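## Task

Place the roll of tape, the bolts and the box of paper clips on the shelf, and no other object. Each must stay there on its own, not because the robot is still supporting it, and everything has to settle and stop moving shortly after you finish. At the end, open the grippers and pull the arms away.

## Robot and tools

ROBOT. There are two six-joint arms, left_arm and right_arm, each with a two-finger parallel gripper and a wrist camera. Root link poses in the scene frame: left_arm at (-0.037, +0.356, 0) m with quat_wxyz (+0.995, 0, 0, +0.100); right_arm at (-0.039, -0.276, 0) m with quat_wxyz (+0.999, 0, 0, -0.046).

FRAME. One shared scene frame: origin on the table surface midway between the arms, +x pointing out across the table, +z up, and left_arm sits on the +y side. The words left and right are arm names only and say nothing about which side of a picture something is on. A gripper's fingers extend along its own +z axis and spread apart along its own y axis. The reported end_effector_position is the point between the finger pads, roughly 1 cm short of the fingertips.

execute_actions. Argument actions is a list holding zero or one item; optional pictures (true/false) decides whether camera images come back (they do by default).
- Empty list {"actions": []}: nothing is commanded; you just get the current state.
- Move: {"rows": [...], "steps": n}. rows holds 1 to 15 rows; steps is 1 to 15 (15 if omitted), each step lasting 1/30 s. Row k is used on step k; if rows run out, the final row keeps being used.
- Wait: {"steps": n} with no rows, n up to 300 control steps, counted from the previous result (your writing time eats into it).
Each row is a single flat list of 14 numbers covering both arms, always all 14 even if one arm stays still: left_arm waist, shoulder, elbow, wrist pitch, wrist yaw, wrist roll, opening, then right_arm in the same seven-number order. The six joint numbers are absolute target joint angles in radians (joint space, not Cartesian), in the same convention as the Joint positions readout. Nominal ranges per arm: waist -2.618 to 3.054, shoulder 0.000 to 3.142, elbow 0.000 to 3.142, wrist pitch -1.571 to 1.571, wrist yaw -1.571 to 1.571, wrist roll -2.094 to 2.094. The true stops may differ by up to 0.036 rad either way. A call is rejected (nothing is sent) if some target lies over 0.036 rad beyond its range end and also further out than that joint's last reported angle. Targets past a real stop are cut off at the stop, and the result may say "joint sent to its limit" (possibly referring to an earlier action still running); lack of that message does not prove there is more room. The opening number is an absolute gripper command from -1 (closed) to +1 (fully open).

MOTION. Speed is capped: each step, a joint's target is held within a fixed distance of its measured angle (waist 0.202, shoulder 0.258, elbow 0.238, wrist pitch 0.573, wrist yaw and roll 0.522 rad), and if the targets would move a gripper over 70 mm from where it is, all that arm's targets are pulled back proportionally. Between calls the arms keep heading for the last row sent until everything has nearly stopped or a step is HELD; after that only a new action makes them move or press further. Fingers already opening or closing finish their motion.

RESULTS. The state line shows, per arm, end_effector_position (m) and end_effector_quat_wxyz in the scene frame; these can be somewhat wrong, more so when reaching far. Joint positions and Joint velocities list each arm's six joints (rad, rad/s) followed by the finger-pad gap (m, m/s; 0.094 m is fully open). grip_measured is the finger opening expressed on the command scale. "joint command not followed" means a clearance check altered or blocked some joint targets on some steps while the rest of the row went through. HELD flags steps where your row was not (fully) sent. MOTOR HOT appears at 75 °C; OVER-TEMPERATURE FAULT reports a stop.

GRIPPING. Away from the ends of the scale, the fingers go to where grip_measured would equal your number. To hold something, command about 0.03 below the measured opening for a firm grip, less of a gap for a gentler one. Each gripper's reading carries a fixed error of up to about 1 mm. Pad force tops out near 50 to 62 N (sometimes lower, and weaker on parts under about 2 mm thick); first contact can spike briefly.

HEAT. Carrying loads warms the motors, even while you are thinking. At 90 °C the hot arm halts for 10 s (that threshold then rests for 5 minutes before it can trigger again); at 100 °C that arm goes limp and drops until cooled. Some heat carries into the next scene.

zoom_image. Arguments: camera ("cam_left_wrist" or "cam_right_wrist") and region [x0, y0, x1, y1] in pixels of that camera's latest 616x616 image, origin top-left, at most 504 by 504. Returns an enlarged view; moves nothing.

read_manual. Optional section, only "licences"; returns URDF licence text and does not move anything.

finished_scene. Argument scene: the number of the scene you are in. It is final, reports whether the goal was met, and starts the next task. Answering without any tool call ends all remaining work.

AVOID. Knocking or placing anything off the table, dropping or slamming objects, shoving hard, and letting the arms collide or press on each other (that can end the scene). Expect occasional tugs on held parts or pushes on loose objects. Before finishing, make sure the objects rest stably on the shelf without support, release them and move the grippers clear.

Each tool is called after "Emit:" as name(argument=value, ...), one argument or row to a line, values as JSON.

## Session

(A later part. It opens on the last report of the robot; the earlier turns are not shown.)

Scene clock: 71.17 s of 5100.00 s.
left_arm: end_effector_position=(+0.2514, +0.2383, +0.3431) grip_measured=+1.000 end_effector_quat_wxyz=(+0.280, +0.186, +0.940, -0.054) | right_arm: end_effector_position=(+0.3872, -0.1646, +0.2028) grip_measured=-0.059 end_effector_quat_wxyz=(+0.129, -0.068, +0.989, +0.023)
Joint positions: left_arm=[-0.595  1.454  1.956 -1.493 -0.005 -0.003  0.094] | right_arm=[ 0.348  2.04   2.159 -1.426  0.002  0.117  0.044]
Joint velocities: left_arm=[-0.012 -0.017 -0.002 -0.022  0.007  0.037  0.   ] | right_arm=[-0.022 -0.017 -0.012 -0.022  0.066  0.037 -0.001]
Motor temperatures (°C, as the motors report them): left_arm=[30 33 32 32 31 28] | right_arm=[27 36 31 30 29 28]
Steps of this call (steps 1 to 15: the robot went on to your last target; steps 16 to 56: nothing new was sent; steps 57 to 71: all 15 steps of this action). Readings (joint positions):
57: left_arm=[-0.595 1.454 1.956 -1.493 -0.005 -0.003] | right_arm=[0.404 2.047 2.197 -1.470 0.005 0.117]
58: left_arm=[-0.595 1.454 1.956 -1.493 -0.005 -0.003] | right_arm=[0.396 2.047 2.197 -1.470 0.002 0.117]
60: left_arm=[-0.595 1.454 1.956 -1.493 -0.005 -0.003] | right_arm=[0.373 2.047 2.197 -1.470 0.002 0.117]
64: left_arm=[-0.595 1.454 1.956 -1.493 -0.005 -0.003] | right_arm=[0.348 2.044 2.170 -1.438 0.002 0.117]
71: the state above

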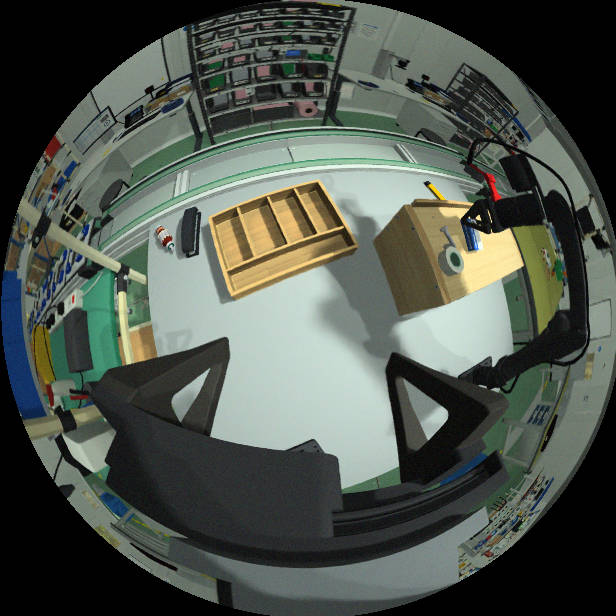

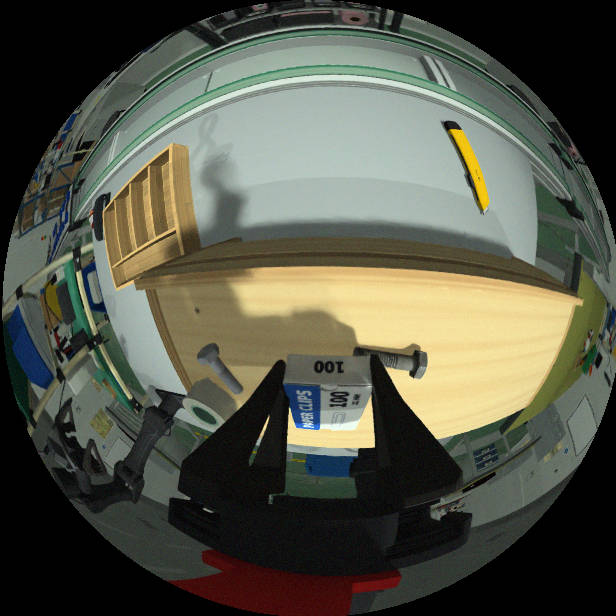

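Emit:
execute_actions(
  actions=[
    {"rows":[[-0.6,1.45,1.95,-1.5,0,0,1,0.395,2.035,2.16,-1.45,0,0.12,-0.1],[-0.6,1.45,1.95,-1.5,0,0,1,0.395,2.035,2.16,-1.45,0,0.12,-0.1],[-0.6,1.45,1.95,-1.5,0,0,1,0.395,2.035,2.16,-1.45,0,0.12,-0.1],[-0.6,1.45,1.95,-1.5,0,0,1,0.395,2.035,2.16,-1.45,0,0.12,-0.1],[-0.6,1.45,1.95,-1.5,0,0,1,0.395,2.035,2.16,-1.45,0,0.12,-0.1],[-0.6,1.45,1.95,-1.5,0,0,1,0.395,2.035,2.1,-1.43,0,0.12,-0.1]],"steps":15},
  ],
)

Scene clock: 72.67 s of 5100.00 s.
left_arm: end_effector_position=(+0.2514, +0.2383, +0.3431) grip_measured=+1.000 end_effector_quat_wxyz=(+0.280, +0.186, +0.940, -0.054) | right_arm: end_effector_position=(+0.3793, -0.1485, +0.1987) grip_measured=-0.059 end_effector_quat_wxyz=(+0.123, -0.089, +0.988, +0.022)
Joint positions: left_arm=[-0.595  1.454  1.956 -1.493 -0.005 -0.003  0.094] | right_arm=[ 0.39   2.034  2.136 -1.423  0.007  0.117  0.044]
Joint velocities: left_arm=[-0.002  0.002 -0.002  0.007  0.007 -0.007  0.   ] | right_arm=[ 0.027  0.007  0.012  0.066  0.007 -0.007 -0.   ]
Motor temperatures (°C, as the motors report them): left_arm=[30 33 32 32 31 28] | right_arm=[27 36 31 30 29 28]
Steps of this call (steps 1 to 15: the robot went on to your last target; steps 16 to 30: nothing new was sent; steps 31 to 45: all 15 steps of this action). Readings (joint positions):
31: left_arm=[-0.595 1.454 1.956 -1.493 -0.005 -0.003] | right_arm=[0.352 2.039 2.159 -1.427 0.004 0.117]
32: left_arm=[-0.595 1.454 1.956 -1.493 -0.005 -0.003] | right_arm=[0.357 2.039 2.159 -1.429 0.006 0.117]
34: left_arm=[-0.595 1.454 1.956 -1.493 -0.005 -0.003] | right_arm=[0.373 2.039 2.159 -1.432 0.007 0.117]
38: left_arm=[-0.595 1.454 1.956 -1.493 -0.005 -0.003] | right_arm=[0.390 2.035 2.141 -1.427 0.007 0.117]
45: the state above

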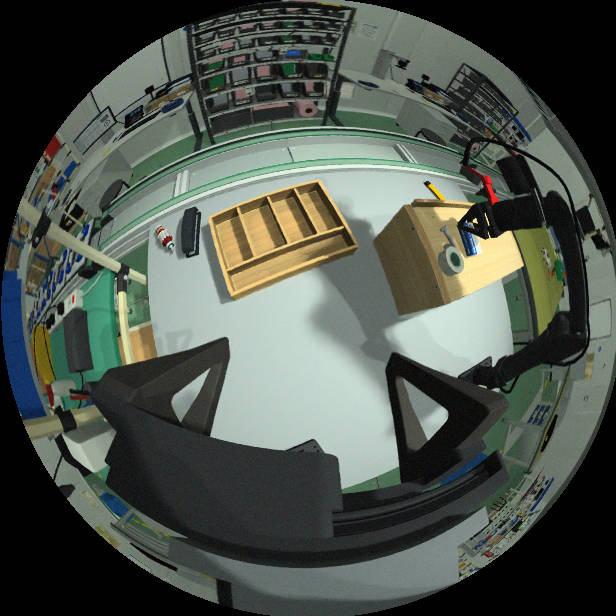

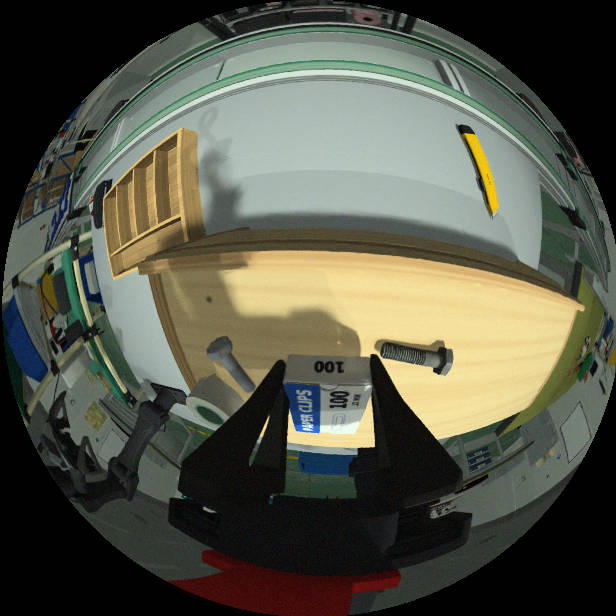

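Emit:
execute_actions(
  actions=[
    {"rows":[[-0.6,1.45,1.95,-1.5,0,0,1,0.395,2.035,2.1,-1.43,0,0.12,0.1],[-0.6,1.45,1.95,-1.5,0,0,1,0.395,2.035,2.1,-1.43,0,0.12,0.1],[-0.6,1.45,1.95,-1.5,0,0,1,0.395,2.035,2.1,-1.43,0,0.12,0.1],[-0.6,1.45,1.95,-1.5,0,0,1,0.395,2.035,2.1,-1.43,0,0.12,0.1],[-0.6,1.45,1.95,-1.5,0,0,1,0.395,2.035,2.1,-1.43,0,0.12,0.1],[-0.6,1.45,1.95,-1.5,0,0,1,0.395,2.035,2.1,-1.43,0,0.12,0.1],[-0.6,1.45,1.95,-1.5,0,0,1,0.395,1.9,2.15,-1.45,0,0.12,0.1]],"steps":15},
  ],
  pictures=false,
)

Emit:
execute_actions(
  actions=[
    {"rows":[[-0.5,1.45,1.95,-1.5,0,0,1,0.2,1.45,1.95,-1.3,0,0.12,0.5]],"steps":15},
  ],
)

Scene clock: 76.47 s of 5100.00 s.
left_arm: end_effector_position=(+0.2514, +0.2383, +0.3431) grip_measured=+1.000 end_effector_quat_wxyz=(+0.280, +0.186, +0.940, -0.054) | right_arm: end_effector_position=(+0.3605, -0.1542, +0.2594) grip_measured=+0.098 end_effector_quat_wxyz=(+0.189, -0.087, +0.977, +0.037)
Joint positions: left_arm=[-0.595  1.454  1.956 -1.493 -0.005 -0.003  0.094] | right_arm=[ 0.39   1.884  2.139 -1.437  0.006  0.117  0.052]
Joint velocities: left_arm=[ 0.002  0.002 -0.007  0.022 -0.007 -0.081  0.   ] | right_arm=[-0.002 -0.115  0.051 -0.022 -0.066  0.051 -0.001]
Motor temperatures (°C, as the motors report them): left_arm=[30 33 32 32 31 28] | right_arm=[27 36 31 30 29 28]
Steps of this call (steps 1 to 15: the robot went on to your last target; steps 16 to 90: nothing new was sent; then 0.30 s passed at rest; steps 91 to 105: all 15 steps of this action). Readings (joint positions):
91: left_arm=[-0.595 1.454 1.956 -1.493 -0.005 -0.003] | right_arm=[0.390 2.035 2.136 -1.423 0.006 0.117]
92: left_arm=[-0.595 1.454 1.956 -1.493 -0.005 -0.003] | right_arm=[0.390 2.035 2.133 -1.422 0.006 0.117]
94: left_arm=[-0.595 1.454 1.956 -1.493 -0.005 -0.003] | right_arm=[0.390 2.035 2.124 -1.423 0.006 0.117]
98: left_arm=[-0.595 1.454 1.956 -1.493 -0.005 -0.003] | right_arm=[0.390 2.011 2.119 -1.431 0.006 0.117]
105: the state above

Scene clock: 76.97 s of 5100.00 s.
left_arm: end_effector_position=(+0.2606, +0.2641, +0.3431) grip_measured=+1.000 end_effector_quat_wxyz=(+0.282, +0.144, +0.948, -0.043) | right_arm: end_effector_position=(+0.2959, -0.2403, +0.3888) grip_measured=+0.498 end_effector_quat_wxyz=(+0.395, +0.006, +0.917, +0.043)
Joint positions: left_arm=[-0.505  1.454  1.956 -1.493 -0.001 -0.002  0.094] | right_arm=[ 0.198  1.411  1.962 -1.304  0.002  0.117  0.07 ]
Joint velocities: left_arm=[ 0.007  0.007 -0.017 -0.066 -0.007 -0.022  0.   ] | right_arm=[-0.007  0.286 -0.012 -0.007 -0.022  0.037 -0.   ]
Motor temperatures (°C, as the motors report them): left_arm=[30 33 32 32 31 28] | right_arm=[27 36 31 30 29 28]
Steps of this call (steps 1 to 15: all 15 steps of this action). Readings (joint positions):
1: left_arm=[-0.582 1.454 1.956 -1.493 0.003 -0.002] | right_arm=[0.376 1.853 2.104 -1.405 -0.004 0.117]
2: left_arm=[-0.557 1.454 1.956 -1.493 0.004 -0.002] | right_arm=[0.350 1.812 2.052 -1.381 -0.011 0.117]
4: left_arm=[-0.516 1.454 1.956 -1.493 0.000 -0.002] | right_arm=[0.276 1.723 1.989 -1.371 -0.010 0.117]
8: left_arm=[-0.505 1.454 1.956 -1.493 -0.001 -0.002] | right_arm=[0.199 1.523 1.962 -1.338 0.002 0.117]
15: the state above

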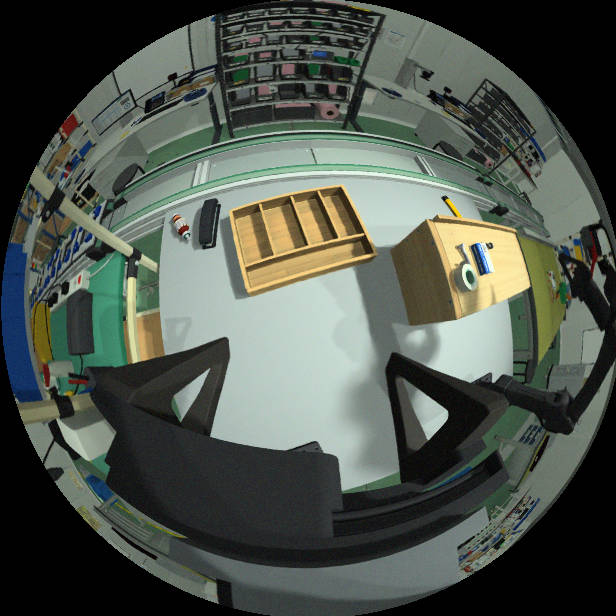

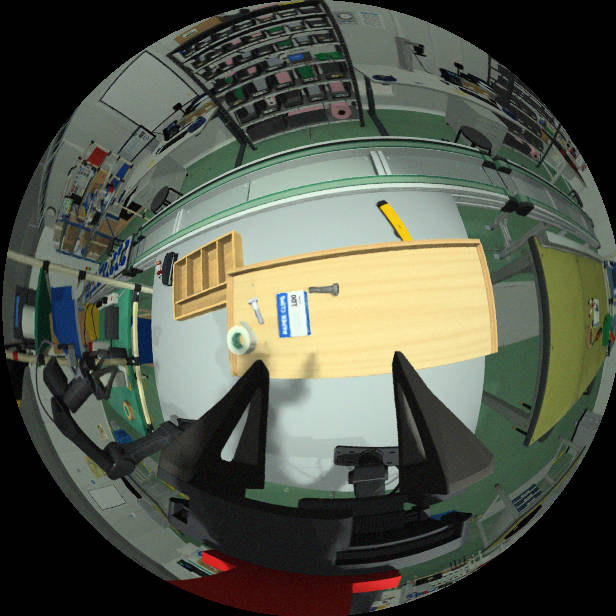

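Emit:
finished_scene(
  scene=2,
)

The scene is finished: the task was done.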